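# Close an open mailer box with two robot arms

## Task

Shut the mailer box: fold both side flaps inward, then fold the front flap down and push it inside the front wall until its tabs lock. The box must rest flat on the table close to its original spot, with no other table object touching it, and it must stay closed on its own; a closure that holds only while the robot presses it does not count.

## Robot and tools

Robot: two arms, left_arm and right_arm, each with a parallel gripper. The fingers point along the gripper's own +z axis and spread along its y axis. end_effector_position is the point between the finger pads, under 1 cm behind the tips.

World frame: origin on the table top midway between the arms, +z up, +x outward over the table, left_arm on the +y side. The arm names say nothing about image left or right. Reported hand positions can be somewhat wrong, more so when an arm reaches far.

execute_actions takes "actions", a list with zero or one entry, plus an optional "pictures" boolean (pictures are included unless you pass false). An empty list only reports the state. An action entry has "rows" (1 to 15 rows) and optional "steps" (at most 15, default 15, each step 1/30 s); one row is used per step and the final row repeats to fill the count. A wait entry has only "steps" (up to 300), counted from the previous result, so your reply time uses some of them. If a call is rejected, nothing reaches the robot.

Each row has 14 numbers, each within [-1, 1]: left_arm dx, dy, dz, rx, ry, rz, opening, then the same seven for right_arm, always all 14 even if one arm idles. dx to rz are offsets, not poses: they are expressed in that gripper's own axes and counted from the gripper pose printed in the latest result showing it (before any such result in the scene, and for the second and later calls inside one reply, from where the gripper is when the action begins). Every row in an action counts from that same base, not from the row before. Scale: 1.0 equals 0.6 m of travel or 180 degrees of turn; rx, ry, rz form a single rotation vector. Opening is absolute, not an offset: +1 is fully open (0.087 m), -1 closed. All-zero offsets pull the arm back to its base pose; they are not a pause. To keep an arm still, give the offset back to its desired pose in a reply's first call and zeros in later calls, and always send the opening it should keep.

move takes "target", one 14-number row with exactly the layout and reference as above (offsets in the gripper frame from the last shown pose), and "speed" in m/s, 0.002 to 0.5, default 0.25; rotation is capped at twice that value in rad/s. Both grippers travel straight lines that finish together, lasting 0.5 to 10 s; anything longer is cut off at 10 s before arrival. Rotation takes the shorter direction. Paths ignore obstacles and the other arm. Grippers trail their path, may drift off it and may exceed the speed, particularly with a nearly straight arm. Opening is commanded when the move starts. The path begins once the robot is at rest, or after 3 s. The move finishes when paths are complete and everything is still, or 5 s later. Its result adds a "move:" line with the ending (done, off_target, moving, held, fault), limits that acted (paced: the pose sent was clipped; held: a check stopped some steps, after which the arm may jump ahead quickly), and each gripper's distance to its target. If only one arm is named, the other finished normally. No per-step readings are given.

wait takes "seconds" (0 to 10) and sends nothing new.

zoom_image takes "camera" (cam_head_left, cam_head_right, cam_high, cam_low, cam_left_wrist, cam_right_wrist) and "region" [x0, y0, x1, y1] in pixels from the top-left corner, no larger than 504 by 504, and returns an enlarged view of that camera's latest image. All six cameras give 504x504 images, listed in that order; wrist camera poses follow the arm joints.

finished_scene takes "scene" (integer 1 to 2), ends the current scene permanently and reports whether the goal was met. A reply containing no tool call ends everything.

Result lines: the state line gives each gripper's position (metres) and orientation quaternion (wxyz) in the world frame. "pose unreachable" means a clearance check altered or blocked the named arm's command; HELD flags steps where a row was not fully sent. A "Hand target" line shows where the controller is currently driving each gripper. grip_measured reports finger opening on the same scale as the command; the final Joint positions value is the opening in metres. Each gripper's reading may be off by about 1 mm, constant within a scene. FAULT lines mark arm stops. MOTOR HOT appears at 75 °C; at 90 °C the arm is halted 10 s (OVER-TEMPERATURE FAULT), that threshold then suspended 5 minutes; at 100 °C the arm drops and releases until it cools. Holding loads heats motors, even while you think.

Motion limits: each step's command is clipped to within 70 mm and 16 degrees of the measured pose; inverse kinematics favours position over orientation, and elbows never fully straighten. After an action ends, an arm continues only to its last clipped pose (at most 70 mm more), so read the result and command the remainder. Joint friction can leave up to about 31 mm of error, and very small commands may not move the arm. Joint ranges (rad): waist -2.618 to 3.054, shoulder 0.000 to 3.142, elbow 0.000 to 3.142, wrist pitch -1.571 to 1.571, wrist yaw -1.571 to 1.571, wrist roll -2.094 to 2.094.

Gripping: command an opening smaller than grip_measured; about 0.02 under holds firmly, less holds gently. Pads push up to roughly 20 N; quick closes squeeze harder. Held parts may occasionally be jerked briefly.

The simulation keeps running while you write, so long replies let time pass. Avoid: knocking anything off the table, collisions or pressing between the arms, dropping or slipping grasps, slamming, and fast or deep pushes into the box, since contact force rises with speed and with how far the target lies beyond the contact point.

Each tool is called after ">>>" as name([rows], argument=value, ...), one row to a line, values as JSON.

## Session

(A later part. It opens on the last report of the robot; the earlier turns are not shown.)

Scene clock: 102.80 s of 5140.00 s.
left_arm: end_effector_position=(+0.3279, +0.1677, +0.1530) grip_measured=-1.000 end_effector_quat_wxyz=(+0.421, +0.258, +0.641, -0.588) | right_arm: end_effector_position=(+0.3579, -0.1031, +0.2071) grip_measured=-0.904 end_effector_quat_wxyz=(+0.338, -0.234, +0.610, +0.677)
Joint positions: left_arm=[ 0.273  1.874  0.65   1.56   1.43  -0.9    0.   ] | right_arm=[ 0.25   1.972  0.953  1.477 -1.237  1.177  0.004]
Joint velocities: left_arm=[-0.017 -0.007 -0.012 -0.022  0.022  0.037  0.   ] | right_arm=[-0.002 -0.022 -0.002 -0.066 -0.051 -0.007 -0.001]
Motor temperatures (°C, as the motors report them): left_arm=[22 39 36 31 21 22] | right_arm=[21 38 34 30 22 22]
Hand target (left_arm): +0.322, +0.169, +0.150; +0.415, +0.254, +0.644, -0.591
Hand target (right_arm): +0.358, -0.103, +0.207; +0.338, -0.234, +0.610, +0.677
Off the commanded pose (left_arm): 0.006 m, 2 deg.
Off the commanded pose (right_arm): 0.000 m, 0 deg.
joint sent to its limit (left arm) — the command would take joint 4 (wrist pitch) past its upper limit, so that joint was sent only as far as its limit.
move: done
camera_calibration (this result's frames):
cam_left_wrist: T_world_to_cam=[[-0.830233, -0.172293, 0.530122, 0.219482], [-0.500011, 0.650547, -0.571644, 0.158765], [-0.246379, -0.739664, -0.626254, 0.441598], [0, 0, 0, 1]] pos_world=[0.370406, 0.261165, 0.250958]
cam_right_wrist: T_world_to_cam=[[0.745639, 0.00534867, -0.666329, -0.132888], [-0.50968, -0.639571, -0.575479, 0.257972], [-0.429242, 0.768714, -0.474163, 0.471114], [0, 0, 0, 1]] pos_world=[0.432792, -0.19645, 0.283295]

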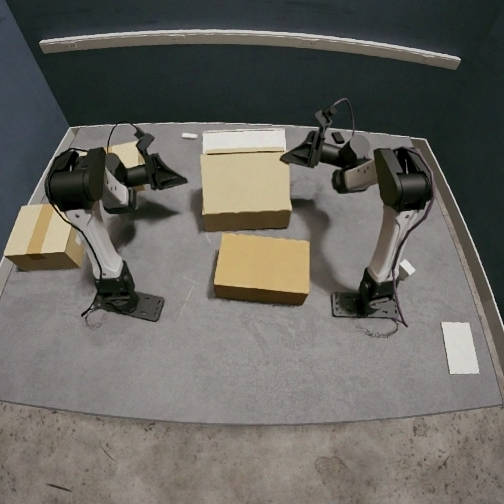

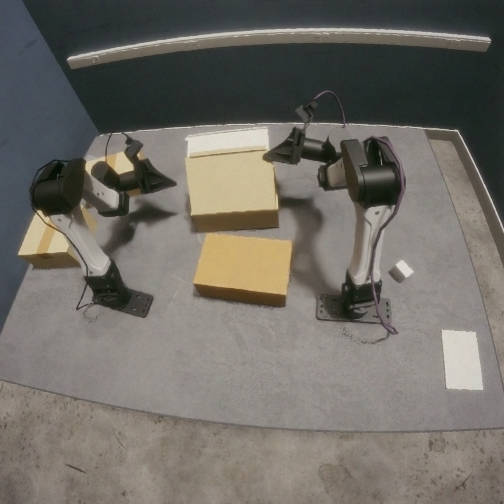

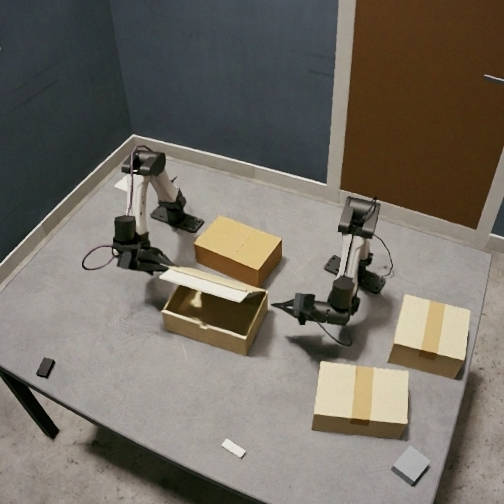

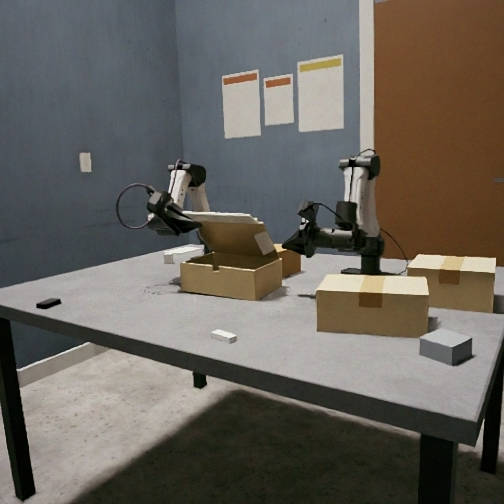

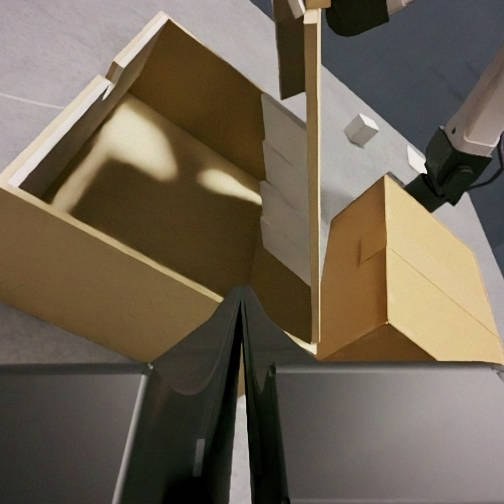

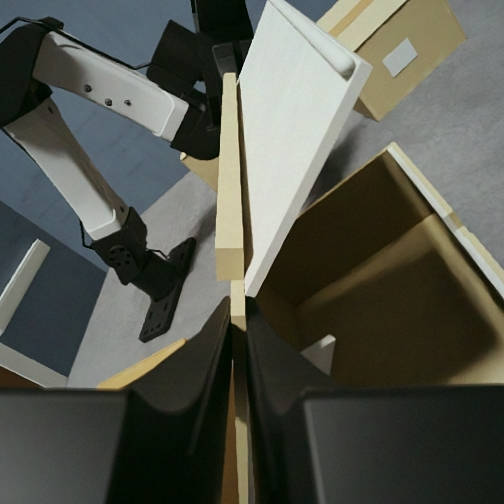

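>>> move(target=[-0.235,0.16,0.067,0,0,-0.31,-1, 0,-0.085,0.04,0,0,0.1,-1], speed=0.1)

>>> move(target=[0.04,0,0.17,-0.13,0.07,0,-1, 0,0,0,0,0,0,-1], speed=0.1)

Scene clock: 114.87 s of 5140.00 s.
left_arm: end_effector_position=(+0.4846, +0.1752, +0.2257) grip_measured=-1.000 end_effector_quat_wxyz=(+0.115, -0.059, +0.685, -0.717) | right_arm: end_effector_position=(+0.3938, -0.0831, +0.1763) grip_measured=-0.904 end_effector_quat_wxyz=(+0.237, -0.148, +0.639, +0.717)
Joint positions: left_arm=[ 0.257  2.275  1.542  1.063  1.406 -1.824  0.   ] | right_arm=[ 0.277  2.204  1.149  1.476 -1.219  1.423  0.004]
Joint velocities: left_arm=[ 0.002 -0.017  0.012  0.007 -0.066 -0.095  0.   ] | right_arm=[ 0.002 -0.027 -0.012  0.066 -0.066  0.022  0.001]
Motor temperatures (°C, as the motors report them): left_arm=[22 40 36 31 21 22] | right_arm=[21 38 34 30 22 22]
Hand target (left_arm): +0.488, +0.170, +0.219; +0.097, -0.072, +0.686, -0.718
Hand target (right_arm): +0.398, -0.078, +0.177; +0.228, -0.136, +0.640, +0.721
Off the commanded pose (left_arm): 0.009 m, 3 deg.
Off the commanded pose (right_arm): 0.007 m, 2 deg.
After step 90, 3.73 s passed at rest.
move: off_target (left_arm)
camera_calibration (this result's frames):
cam_left_wrist: T_world_to_cam=[[-0.0921834, 0.0359552, 0.995093, -0.186777], [-0.796809, 0.596657, -0.0953735, 0.319612], [-0.597158, -0.801691, -0.0263524, 0.576672], [0, 0, 0, 1]] pos_world=[0.581816, 0.278329, 0.231539]
cam_right_wrist: T_world_to_cam=[[0.531646, 0.0516079, -0.845393, -0.0606194], [-0.621609, -0.654195, -0.43085, 0.288652], [-0.575287, 0.754564, -0.31572, 0.485006], [0, 0, 0, 1]] pos_world=[0.490674, -0.174005, 0.226245]

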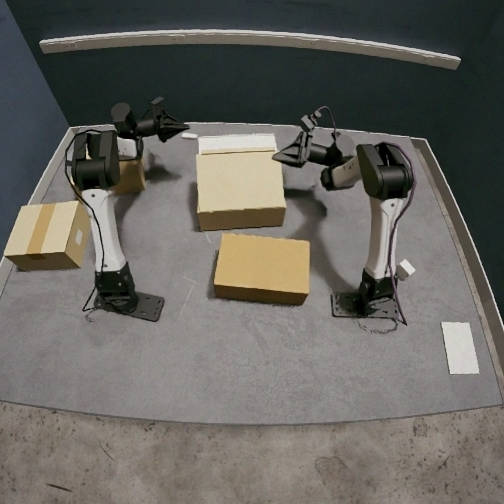

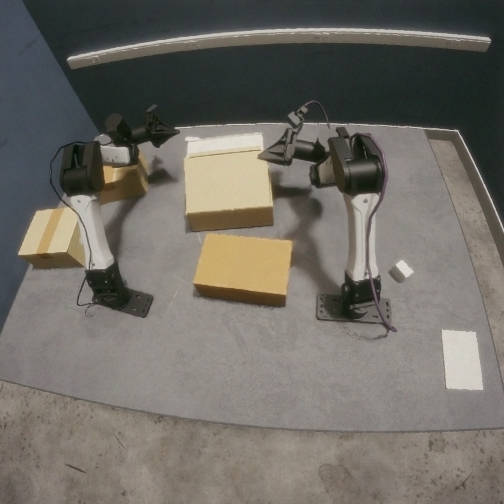

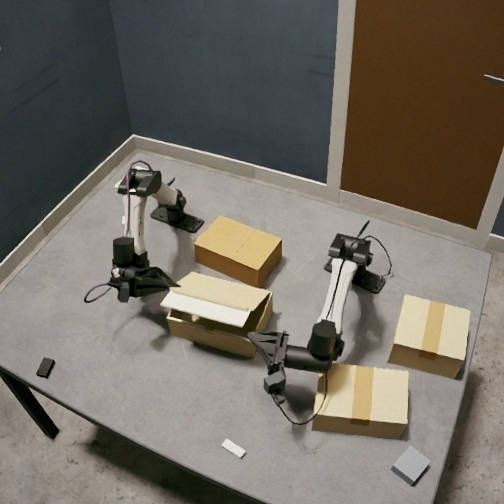

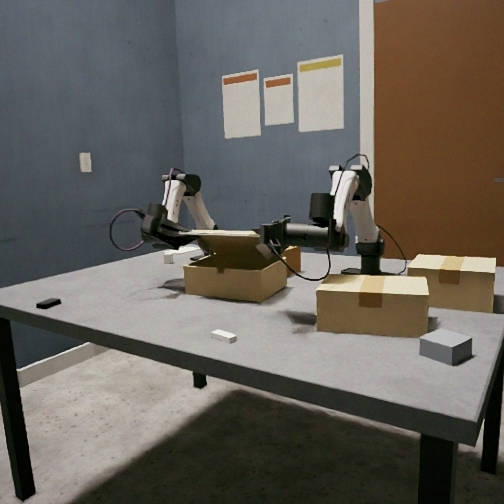

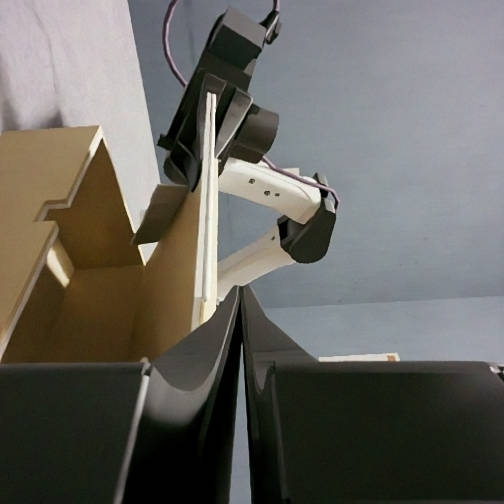

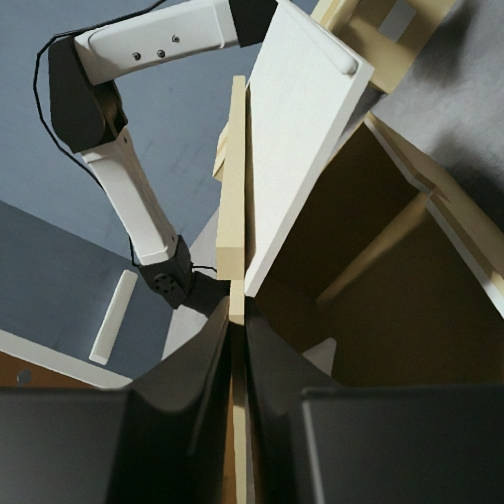

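Scene clock: 117.97 s of 5140.00 s.
left_arm: end_effector_position=(+0.4885, +0.0731, +0.2442) grip_measured=-1.000 end_effector_quat_wxyz=(+0.057, -0.002, +0.806, -0.589) | right_arm: end_effector_position=(+0.3937, -0.0832, +0.1762) grip_measured=-0.904 end_effector_quat_wxyz=(+0.237, -0.148, +0.638, +0.717)
Joint positions: left_arm=[ 0.032  2.598  2.809 -1.145  1.187 -0.58   0.   ] | right_arm=[ 0.277  2.204  1.149  1.476 -1.22   1.422  0.004]
Joint velocities: left_arm=[-0.007  0.09   0.193 -0.11  -0.037  0.095  0.   ] | right_arm=[ 0.027 -0.002  0.007  0.037  0.066 -0.051 -0.001]
Motor temperatures (°C, as the motors report them): left_arm=[22 41 36 31 21 22] | right_arm=[21 39 34 30 22 22]
Hand target (left_arm): +0.486, +0.071, +0.233; +0.038, -0.014, +0.812, -0.582
Hand target (right_arm): +0.394, -0.083, +0.176; +0.237, -0.148, +0.638, +0.717
Off the commanded pose (left_arm): 0.015 m, 5 deg.
Off the commanded pose (right_arm): 0.000 m, 0 deg.
move: off_target (left_arm)
camera_calibration (this result's frames):
cam_left_wrist: T_world_to_cam=[[-0.0711438, -0.303829, 0.950067, -0.175586], [-0.699623, 0.694096, 0.16958, 0.26613], [-0.710961, -0.652624, -0.261946, 0.59987], [0, 0, 0, 1]] pos_world=[0.600183, 0.153422, 0.278822]
cam_right_wrist: T_world_to_cam=[[0.532312, 0.0516064, -0.844974, -0.0609675], [-0.620869, -0.654721, -0.431118, 0.288255], [-0.57547, 0.754107, -0.316475, 0.485093], [0, 0, 0, 1]] pos_world=[0.490579, -0.17394, 0.226276]

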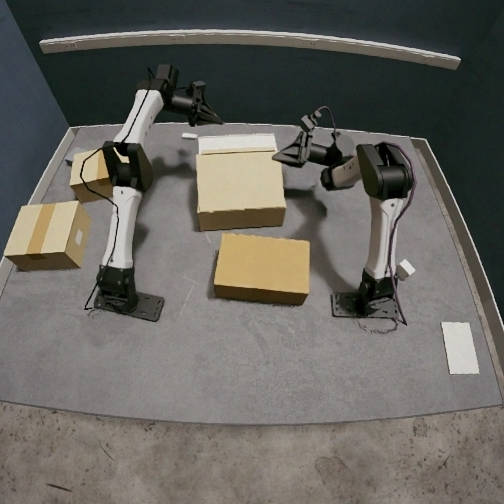

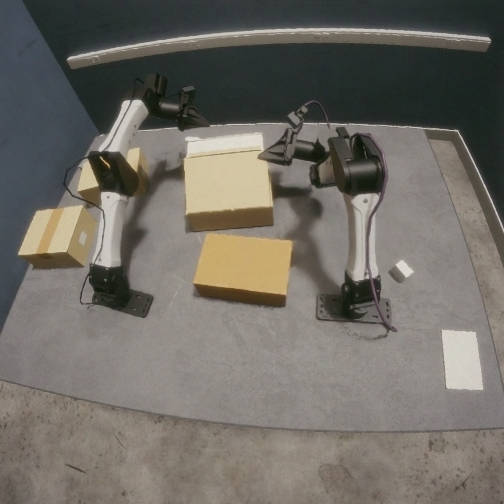

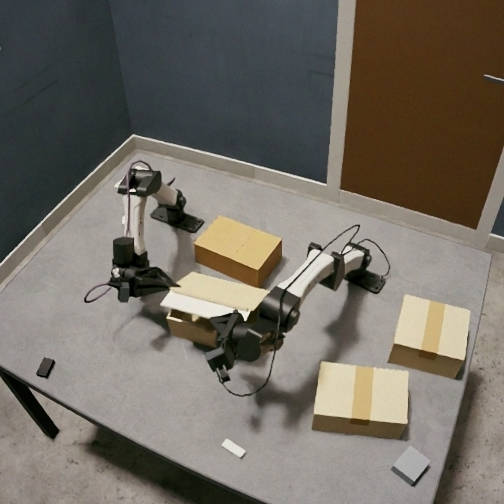

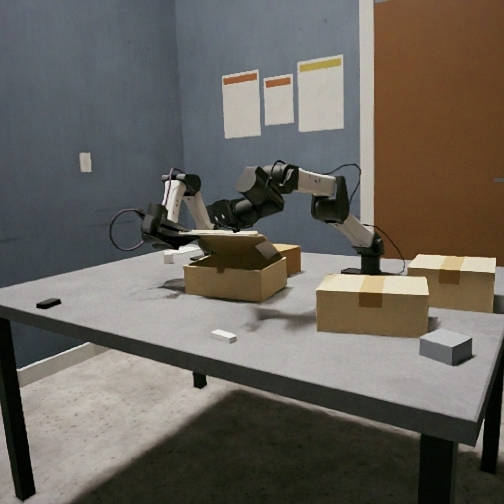

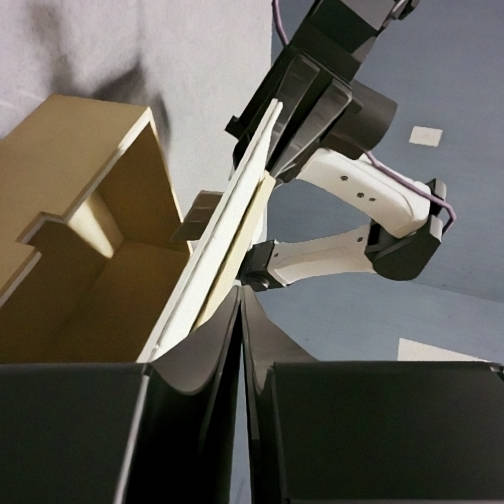

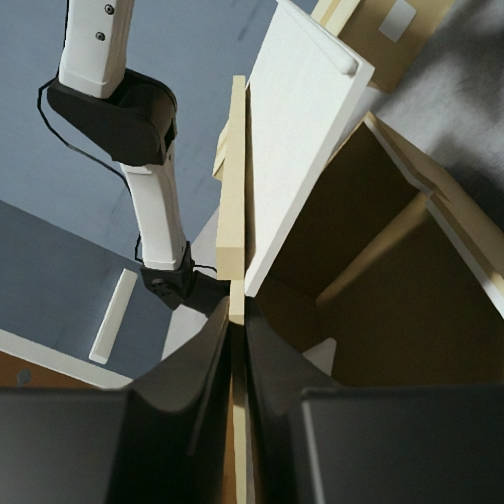

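>>> move(target=[0.06,0.04,0.012,0,0,0,-1, 0,0,0,0,0,0,-1], speed=0.06)

>>> move(target=[0.0,0.1,0.03,0,0,0,-1, 0,0,0,0,0,0,-1], speed=0.05)

Scene clock: 121.93 s of 5140.00 s.
left_arm: end_effector_position=(+0.4573, +0.0730, +0.2231) grip_measured=-1.000 end_effector_quat_wxyz=(+0.062, +0.003, +0.804, -0.591) | right_arm: end_effector_position=(+0.3937, -0.0832, +0.1762) grip_measured=-0.904 end_effector_quat_wxyz=(+0.237, -0.149, +0.638, +0.717)
Joint positions: left_arm=[ 0.024  2.263  2.103 -0.743  1.187 -0.597  0.   ] | right_arm=[ 0.277  2.204  1.149  1.476 -1.22   1.421  0.004]
Joint velocities: left_arm=[ 0.002 -0.002 -0.007  0.066 -0.022  0.022  0.   ] | right_arm=[ 0.017 -0.002 -0.012  0.022 -0.037 -0.081 -0.   ]
Motor temperatures (°C, as the motors report them): left_arm=[22 43 36 31 21 22] | right_arm=[21 39 34 30 22 22]
Hand target (left_arm): +0.456, +0.071, +0.217; +0.056, -0.002, +0.807, -0.588
Hand target (right_arm): +0.394, -0.083, +0.176; +0.237, -0.148, +0.638, +0.717
Off the commanded pose (left_arm): 0.008 m, 1 deg.
Off the commanded pose (right_arm): 0.000 m, 0 deg.
move: done
camera_calibration (this result's frames):
cam_left_wrist: T_world_to_cam=[[-0.0864506, -0.297886, 0.950679, -0.151336], [-0.699694, 0.697446, 0.154911, 0.250995], [-0.709193, -0.651792, -0.268724, 0.572766], [0, 0, 0, 1]] pos_world=[0.568738, 0.153188, 0.258906]
cam_right_wrist: T_world_to_cam=[[0.532645, 0.0516062, -0.844764, -0.0611414], [-0.620498, -0.654984, -0.431252, 0.288056], [-0.575562, 0.753879, -0.316852, 0.485136], [0, 0, 0, 1]] pos_world=[0.49053, -0.173907, 0.226291]

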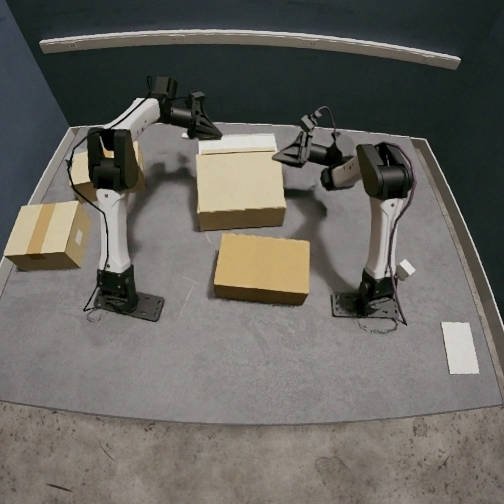

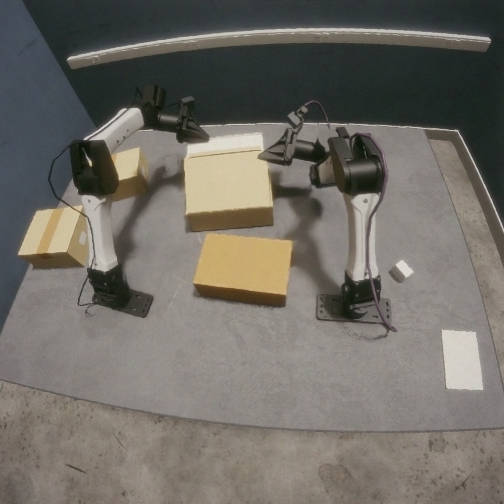

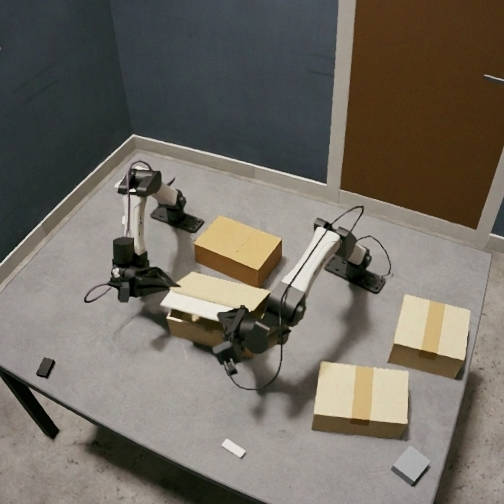

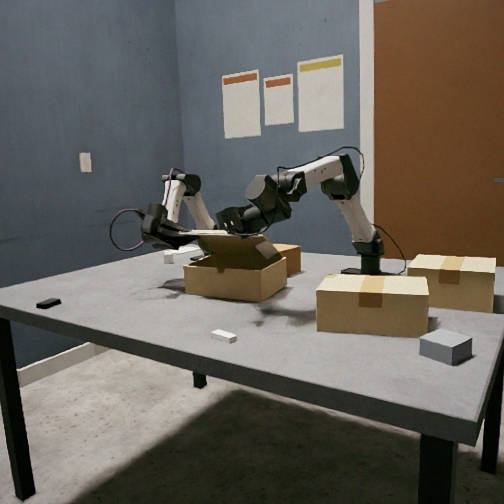

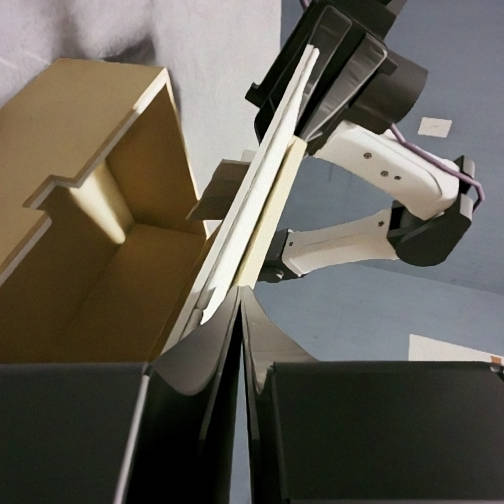

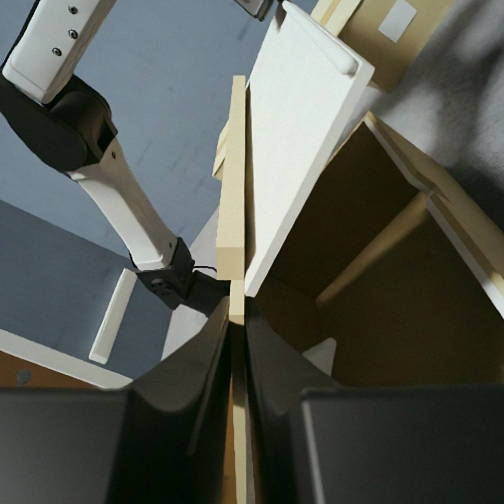

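Scene clock: 123.57 s of 5140.00 s.
left_arm: end_effector_position=(+0.4616, +0.0721, +0.1789) grip_measured=-1.000 end_effector_quat_wxyz=(+0.072, +0.015, +0.801, -0.595) | right_arm: end_effector_position=(+0.3935, -0.0832, +0.1761) grip_measured=-0.904 end_effector_quat_wxyz=(+0.237, -0.149, +0.639, +0.717)
Joint positions: left_arm=[ 0.024  2.277  1.944 -0.546  1.196 -0.587  0.   ] | right_arm=[ 0.277  2.204  1.149  1.476 -1.222  1.421  0.004]
Joint velocities: left_arm=[-0.007  0.002 -0.012 -0.037 -0.081  0.022  0.   ] | right_arm=[-0.002  0.012 -0.002  0.022 -0.037 -0.051  0.001]
Motor temperatures (°C, as the motors report them): left_arm=[22 44 36 31 21 22] | right_arm=[21 40 34 30 22 22]
Hand target (left_arm): +0.463, +0.074, +0.161; +0.062, +0.003, +0.804, -0.591
Hand target (right_arm): +0.394, -0.083, +0.176; +0.237, -0.149, +0.639, +0.717
Off the commanded pose (left_arm): 0.018 m, 2 deg.
Off the commanded pose (right_arm): 0.000 m, 0 deg.
move: off_target (left_arm)
camera_calibration (this result's frames):
cam_left_wrist: T_world_to_cam=[[-0.118435, -0.288622, 0.95009, -0.0950126], [-0.698464, 0.704306, 0.126889, 0.265359], [-0.705777, -0.648575, -0.285007, 0.564442], [0, 0, 0, 1]] pos_world=[0.572461, 0.151766, 0.217469]
cam_right_wrist: T_world_to_cam=[[0.533323, 0.0516638, -0.844333, -0.0614809], [-0.619513, -0.655791, -0.431442, 0.28747], [-0.575995, 0.753173, -0.317742, 0.485284], [0, 0, 0, 1]] pos_world=[0.490402, -0.173806, 0.226311]

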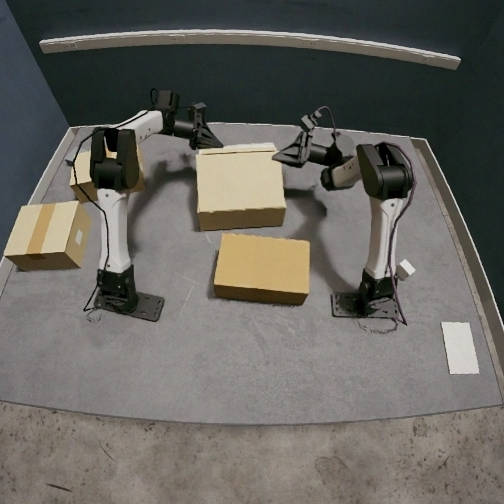

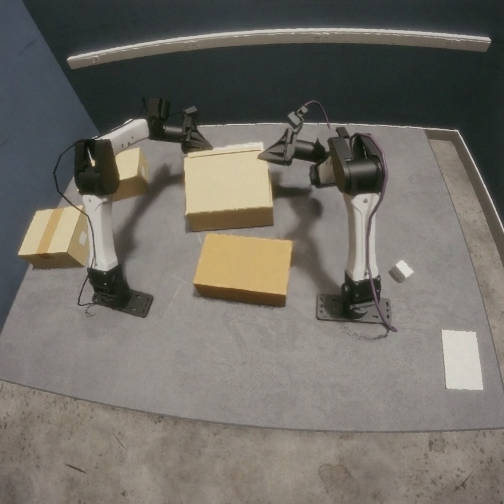

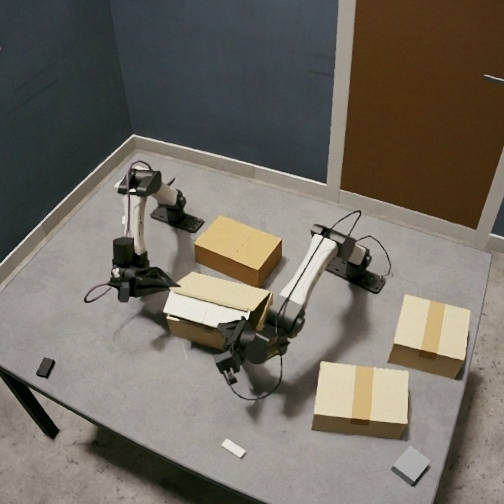

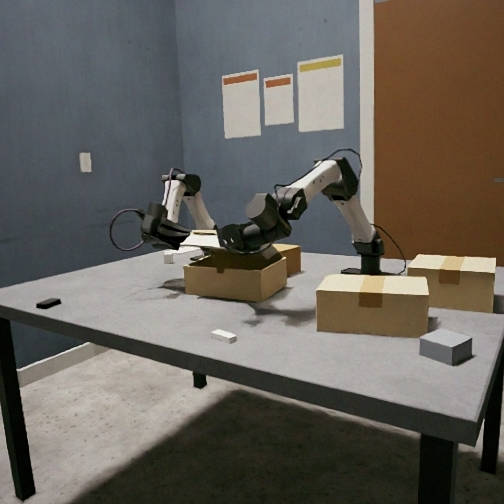

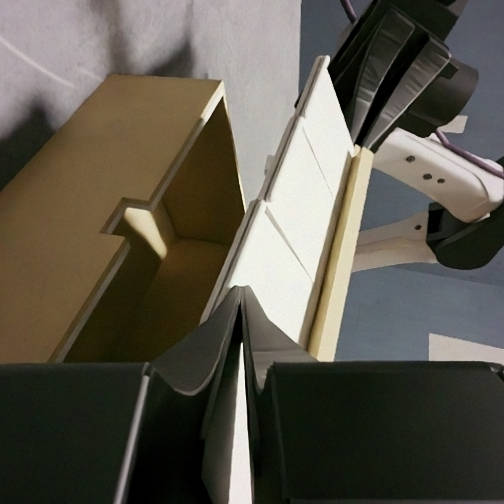

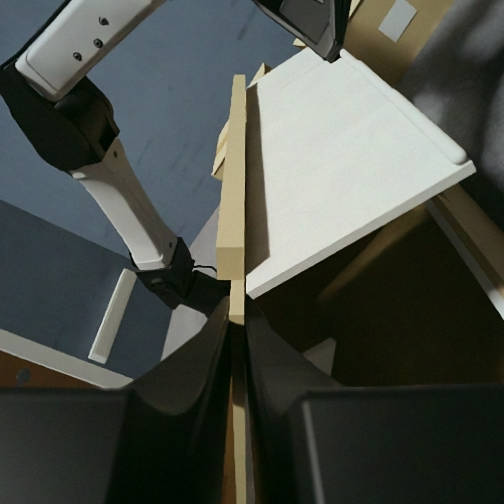

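>>> move(target=[0.05,0.06,0.06,0,0,0,-1, 0,0,0,0,0,0,-1], speed=0.05)

Scene clock: 126.73 s of 5140.00 s.
left_arm: end_effector_position=(+0.4417, +0.0509, +0.1431) grip_measured=-1.000 end_effector_quat_wxyz=(+0.074, +0.023, +0.794, -0.604) | right_arm: end_effector_position=(+0.3927, -0.0832, +0.1752) grip_measured=-0.904 end_effector_quat_wxyz=(+0.234, -0.151, +0.639, +0.716)
Joint positions: left_arm=[-0.024  2.226  1.677 -0.215  1.185 -0.693  0.   ] | right_arm=[ 0.277  2.204  1.149  1.473 -1.227  1.418  0.004]
Joint velocities: left_arm=[ 0.007 -0.017 -0.012  0.125 -0.066 -0.051  0.   ] | right_arm=[-0.007 -0.007  0.007 -0.066  0.037  0.037  0.001]
Motor temperatures (°C, as the motors report them): left_arm=[22 45 36 31 21 22] | right_arm=[21 40 34 30 22 22]
Hand target (left_arm): +0.439, +0.047, +0.131; +0.071, +0.016, +0.801, -0.595
Hand target (right_arm): +0.394, -0.083, +0.176; +0.237, -0.149, +0.638, +0.717
Off the commanded pose (left_arm): 0.014 m, 2 deg.
Off the commanded pose (right_arm): 0.001 m, 0 deg.
move: off_target (left_arm)
camera_calibration (this result's frames):
cam_left_wrist: T_world_to_cam=[[-0.135135, -0.266843, 0.954219, -0.0637981], [-0.691696, 0.714953, 0.101976, 0.271], [-0.709433, -0.646248, -0.281189, 0.52744], [0, 0, 0, 1]] pos_world=[0.553011, 0.130081, 0.181552]
cam_right_wrist: T_world_to_cam=[[0.532293, 0.0514578, -0.844995, -0.0612739], [-0.616678, -0.660262, -0.428676, 0.284622], [-0.579976, 0.749271, -0.31972, 0.48621], [0, 0, 0, 1]] pos_world=[0.490126, -0.173224, 0.225686]

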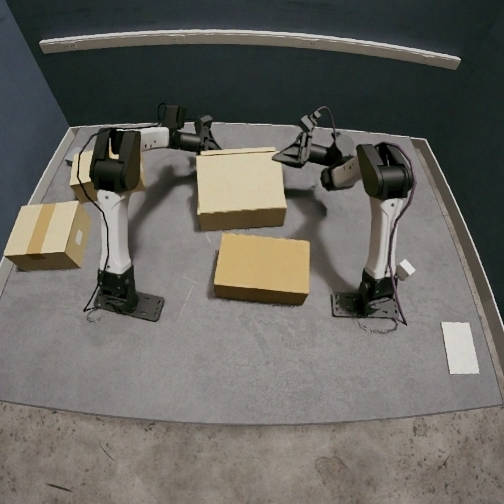

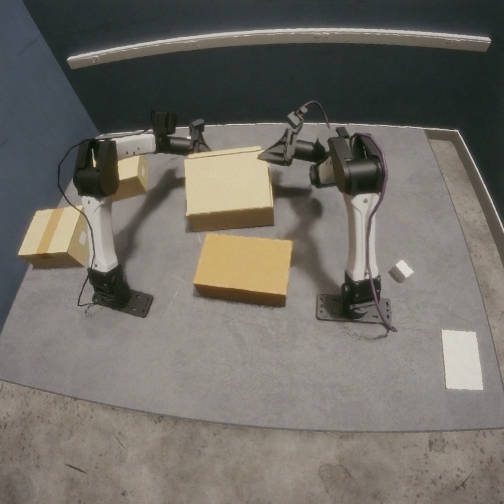

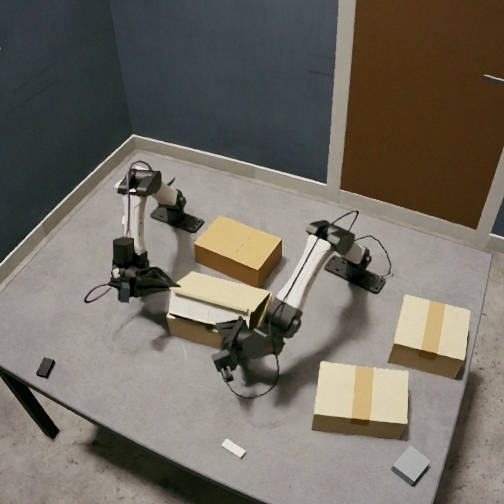

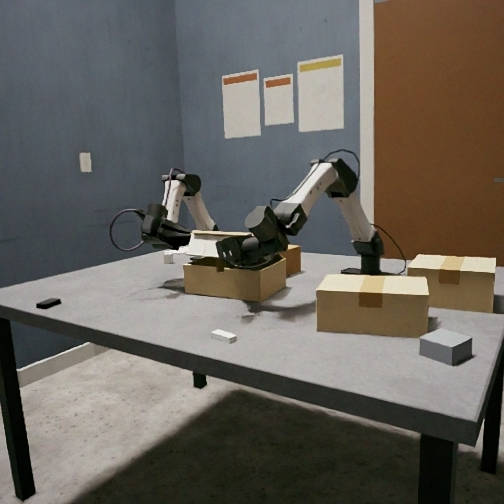

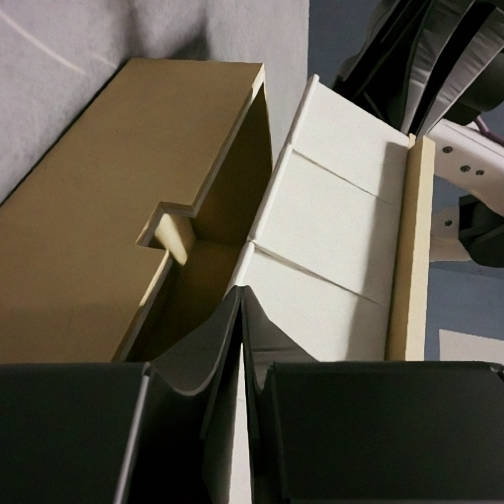

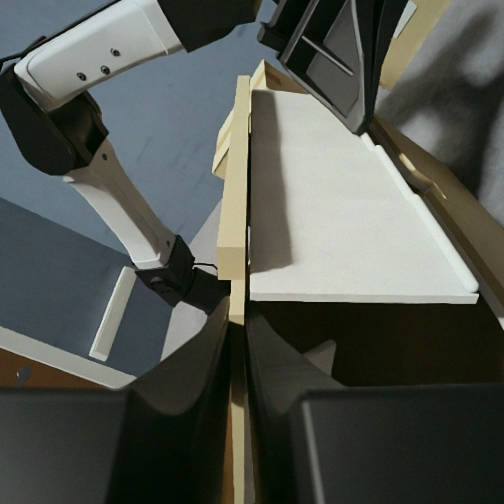

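>>> move(target=[0.035,0.01,0,0,0,0,-1, 0,-0.05,0,0,0,0.05,-1], speed=0.04)

Scene clock: 134.10 s of 5140.00 s.
left_arm: end_effector_position=(+0.4291, +0.0537, +0.1397) grip_measured=-1.000 end_effector_quat_wxyz=(+0.087, +0.029, +0.792, -0.603) | right_arm: end_effector_position=(+0.3999, -0.0809, +0.1478) grip_measured=-0.904 end_effector_quat_wxyz=(+0.164, -0.105, +0.655, +0.730)
Joint positions: left_arm=[-0.024  2.169  1.563 -0.127  1.177 -0.697  0.   ] | right_arm=[ 0.277  2.323  1.214  1.504 -1.254  1.567  0.004]
Joint velocities: left_arm=[-0.002 -0.022  0.017 -0.007  0.051 -0.051  0.   ] | right_arm=[ 0.012 -0.012 -0.002 -0.007  0.051  0.007  0.001]
Motor temperatures (°C, as the motors report them): left_arm=[22 47 36 31 21 22] | right_arm=[21 41 34 30 22 22]
Hand target (left_arm): +0.422, +0.051, +0.135; +0.074, +0.024, +0.794, -0.603
Hand target (right_arm): +0.408, -0.081, +0.150; +0.177, -0.100, +0.650, +0.732
Off the commanded pose (left_arm): 0.009 m, 2 deg.
Off the commanded pose (right_arm): 0.009 m, 2 deg.
After step 90, 2.17 s passed at rest.
move: done
camera_calibration (this result's frames):
cam_left_wrist: T_world_to_cam=[[-0.15897, -0.266644, 0.950594, -0.0508428], [-0.699006, 0.710357, 0.0823605, 0.266757], [-0.697222, -0.651379, -0.299311, 0.516849], [0, 0, 0, 1]] pos_world=[0.538741, 0.133615, 0.181059]
cam_right_wrist: T_world_to_cam=[[0.381444, 0.0673003, -0.921939, -0.0153394], [-0.649926, -0.689694, -0.319248, 0.273548], [-0.657341, 0.720967, -0.219339, 0.493646], [0, 0, 0, 1]] pos_world=[0.508131, -0.166206, 0.181464]

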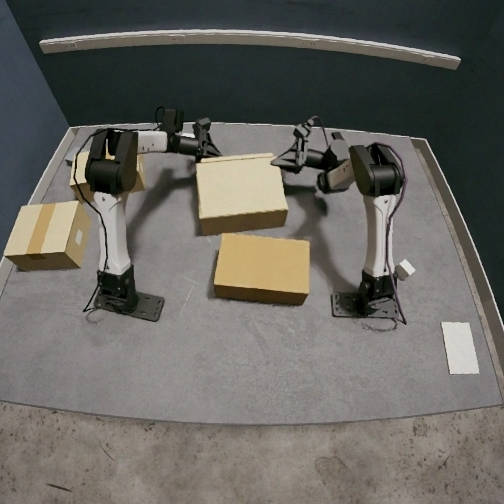

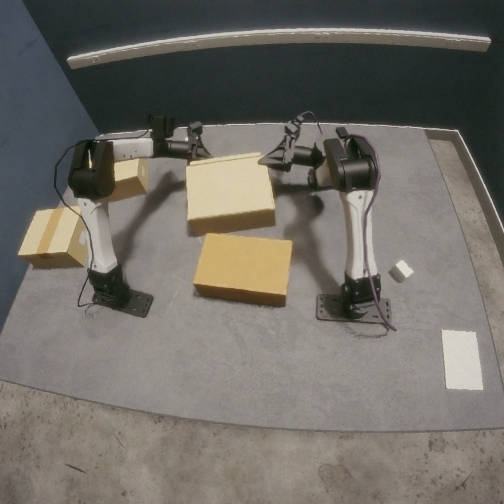

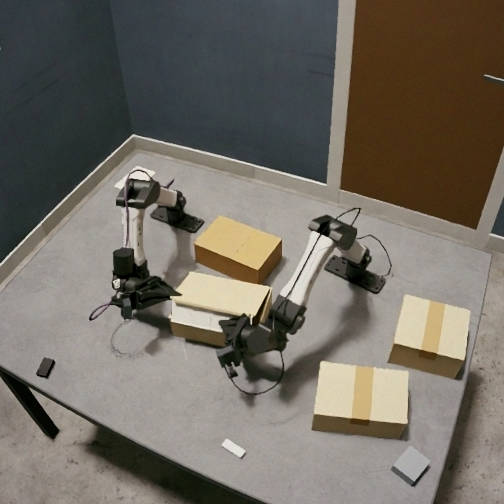

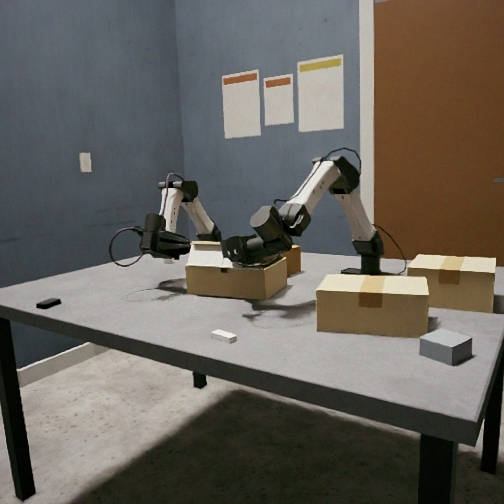

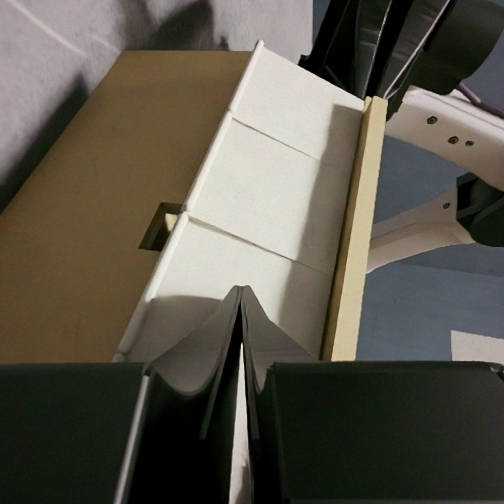

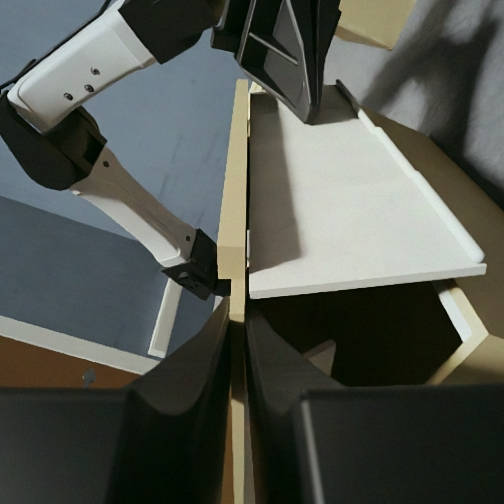

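>>> move(target=[-0.04,0,0.03,0,0.15,0,-1, 0,0.05,0,0,0,-0.05,-1], speed=0.05)

Scene clock: 141.23 s of 5140.00 s.
left_arm: end_effector_position=(+0.4506, +0.0433, +0.1500) grip_measured=-1.000 end_effector_quat_wxyz=(-0.015, +0.100, +0.785, -0.611) | right_arm: end_effector_position=(+0.3920, -0.0829, +0.1685) grip_measured=-0.904 end_effector_quat_wxyz=(+0.216, -0.153, +0.646, +0.716)
Joint positions: left_arm=[-0.04   2.816  2.869 -1.412  1.31  -0.118  0.   ] | right_arm=[ 0.277  2.222  1.167  1.451 -1.257  1.423  0.004]
Joint velocities: left_arm=[ 0.007  0.007 -0.007 -0.051  0.007  0.037  0.   ] | right_arm=[-0.007 -0.007 -0.002 -0.081  0.037  0.066  0.001]
Motor temperatures (°C, as the motors report them): left_arm=[22 49 36 31 21 22] | right_arm=[21 42 34 30 22 22]
Hand target (left_arm): +0.452, +0.039, +0.138; -0.017, +0.102, +0.787, -0.608
Hand target (right_arm): +0.389, -0.084, +0.175; +0.221, -0.156, +0.644, +0.715
Off the commanded pose (left_arm): 0.013 m, 13 deg.
Off the commanded pose (right_arm): 0.008 m, 1 deg.
elbow stopped short (left arm): the move would have taken joint 3 (elbow) straighter than the controller allows; a more bent joint 3 avoids this.
move: off_target (left_arm)
camera_calibration (this result's frames):
cam_left_wrist: T_world_to_cam=[[-0.144744, -0.227521, 0.962956, -0.0698882], [-0.503301, 0.854828, 0.126321, 0.187246], [-0.851902, -0.466373, -0.238243, 0.580707], [0, 0, 0, 1]] pos_world=[0.578831, 0.0948621, 0.181996]
cam_right_wrist: T_world_to_cam=[[0.510626, 0.0522609, -0.858213, -0.0558289], [-0.607753, -0.684115, -0.403265, 0.271777], [-0.608192, 0.727499, -0.317565, 0.492241], [0, 0, 0, 1]] pos_world=[0.493057, -0.169261, 0.218004]

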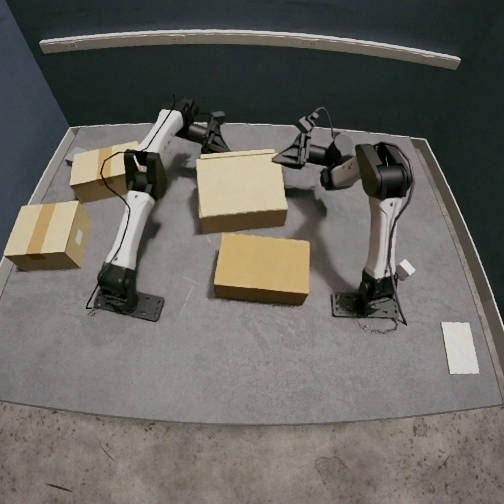

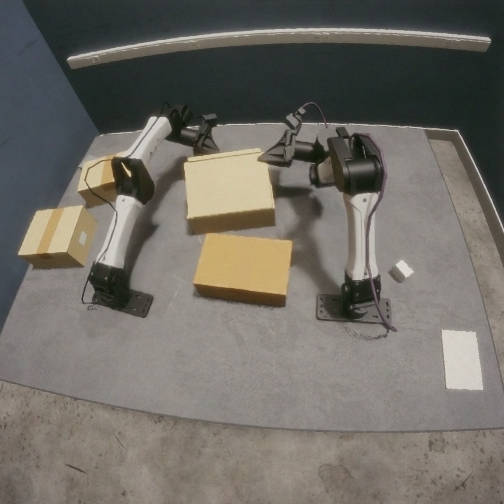

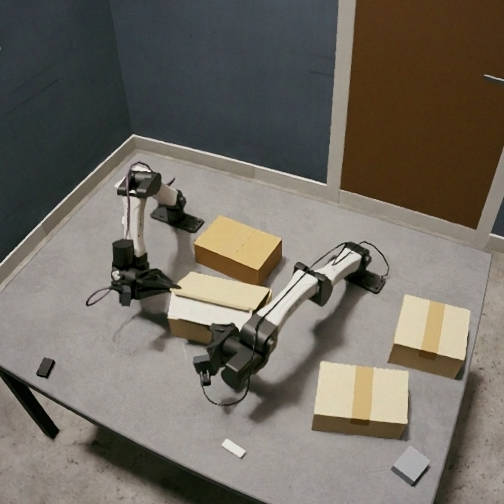

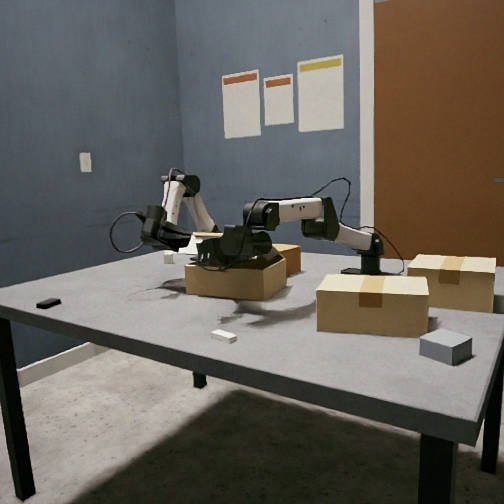

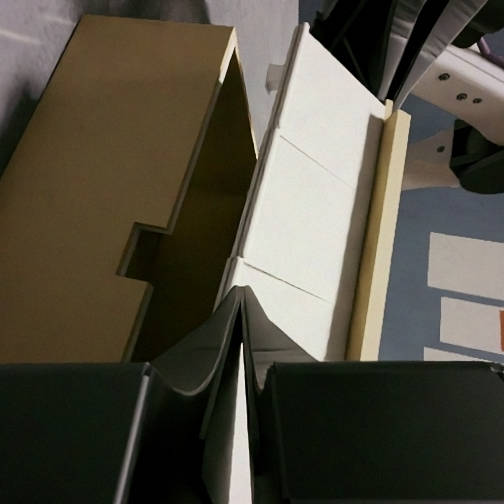

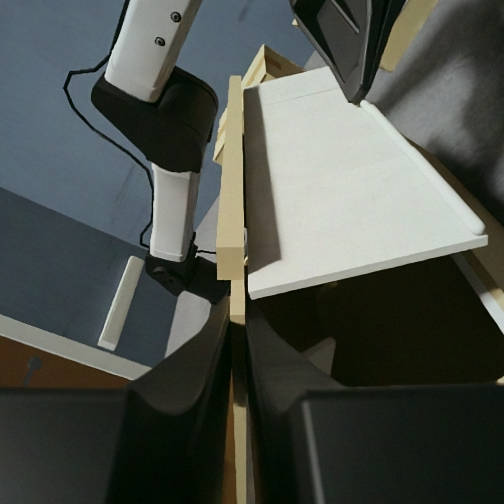

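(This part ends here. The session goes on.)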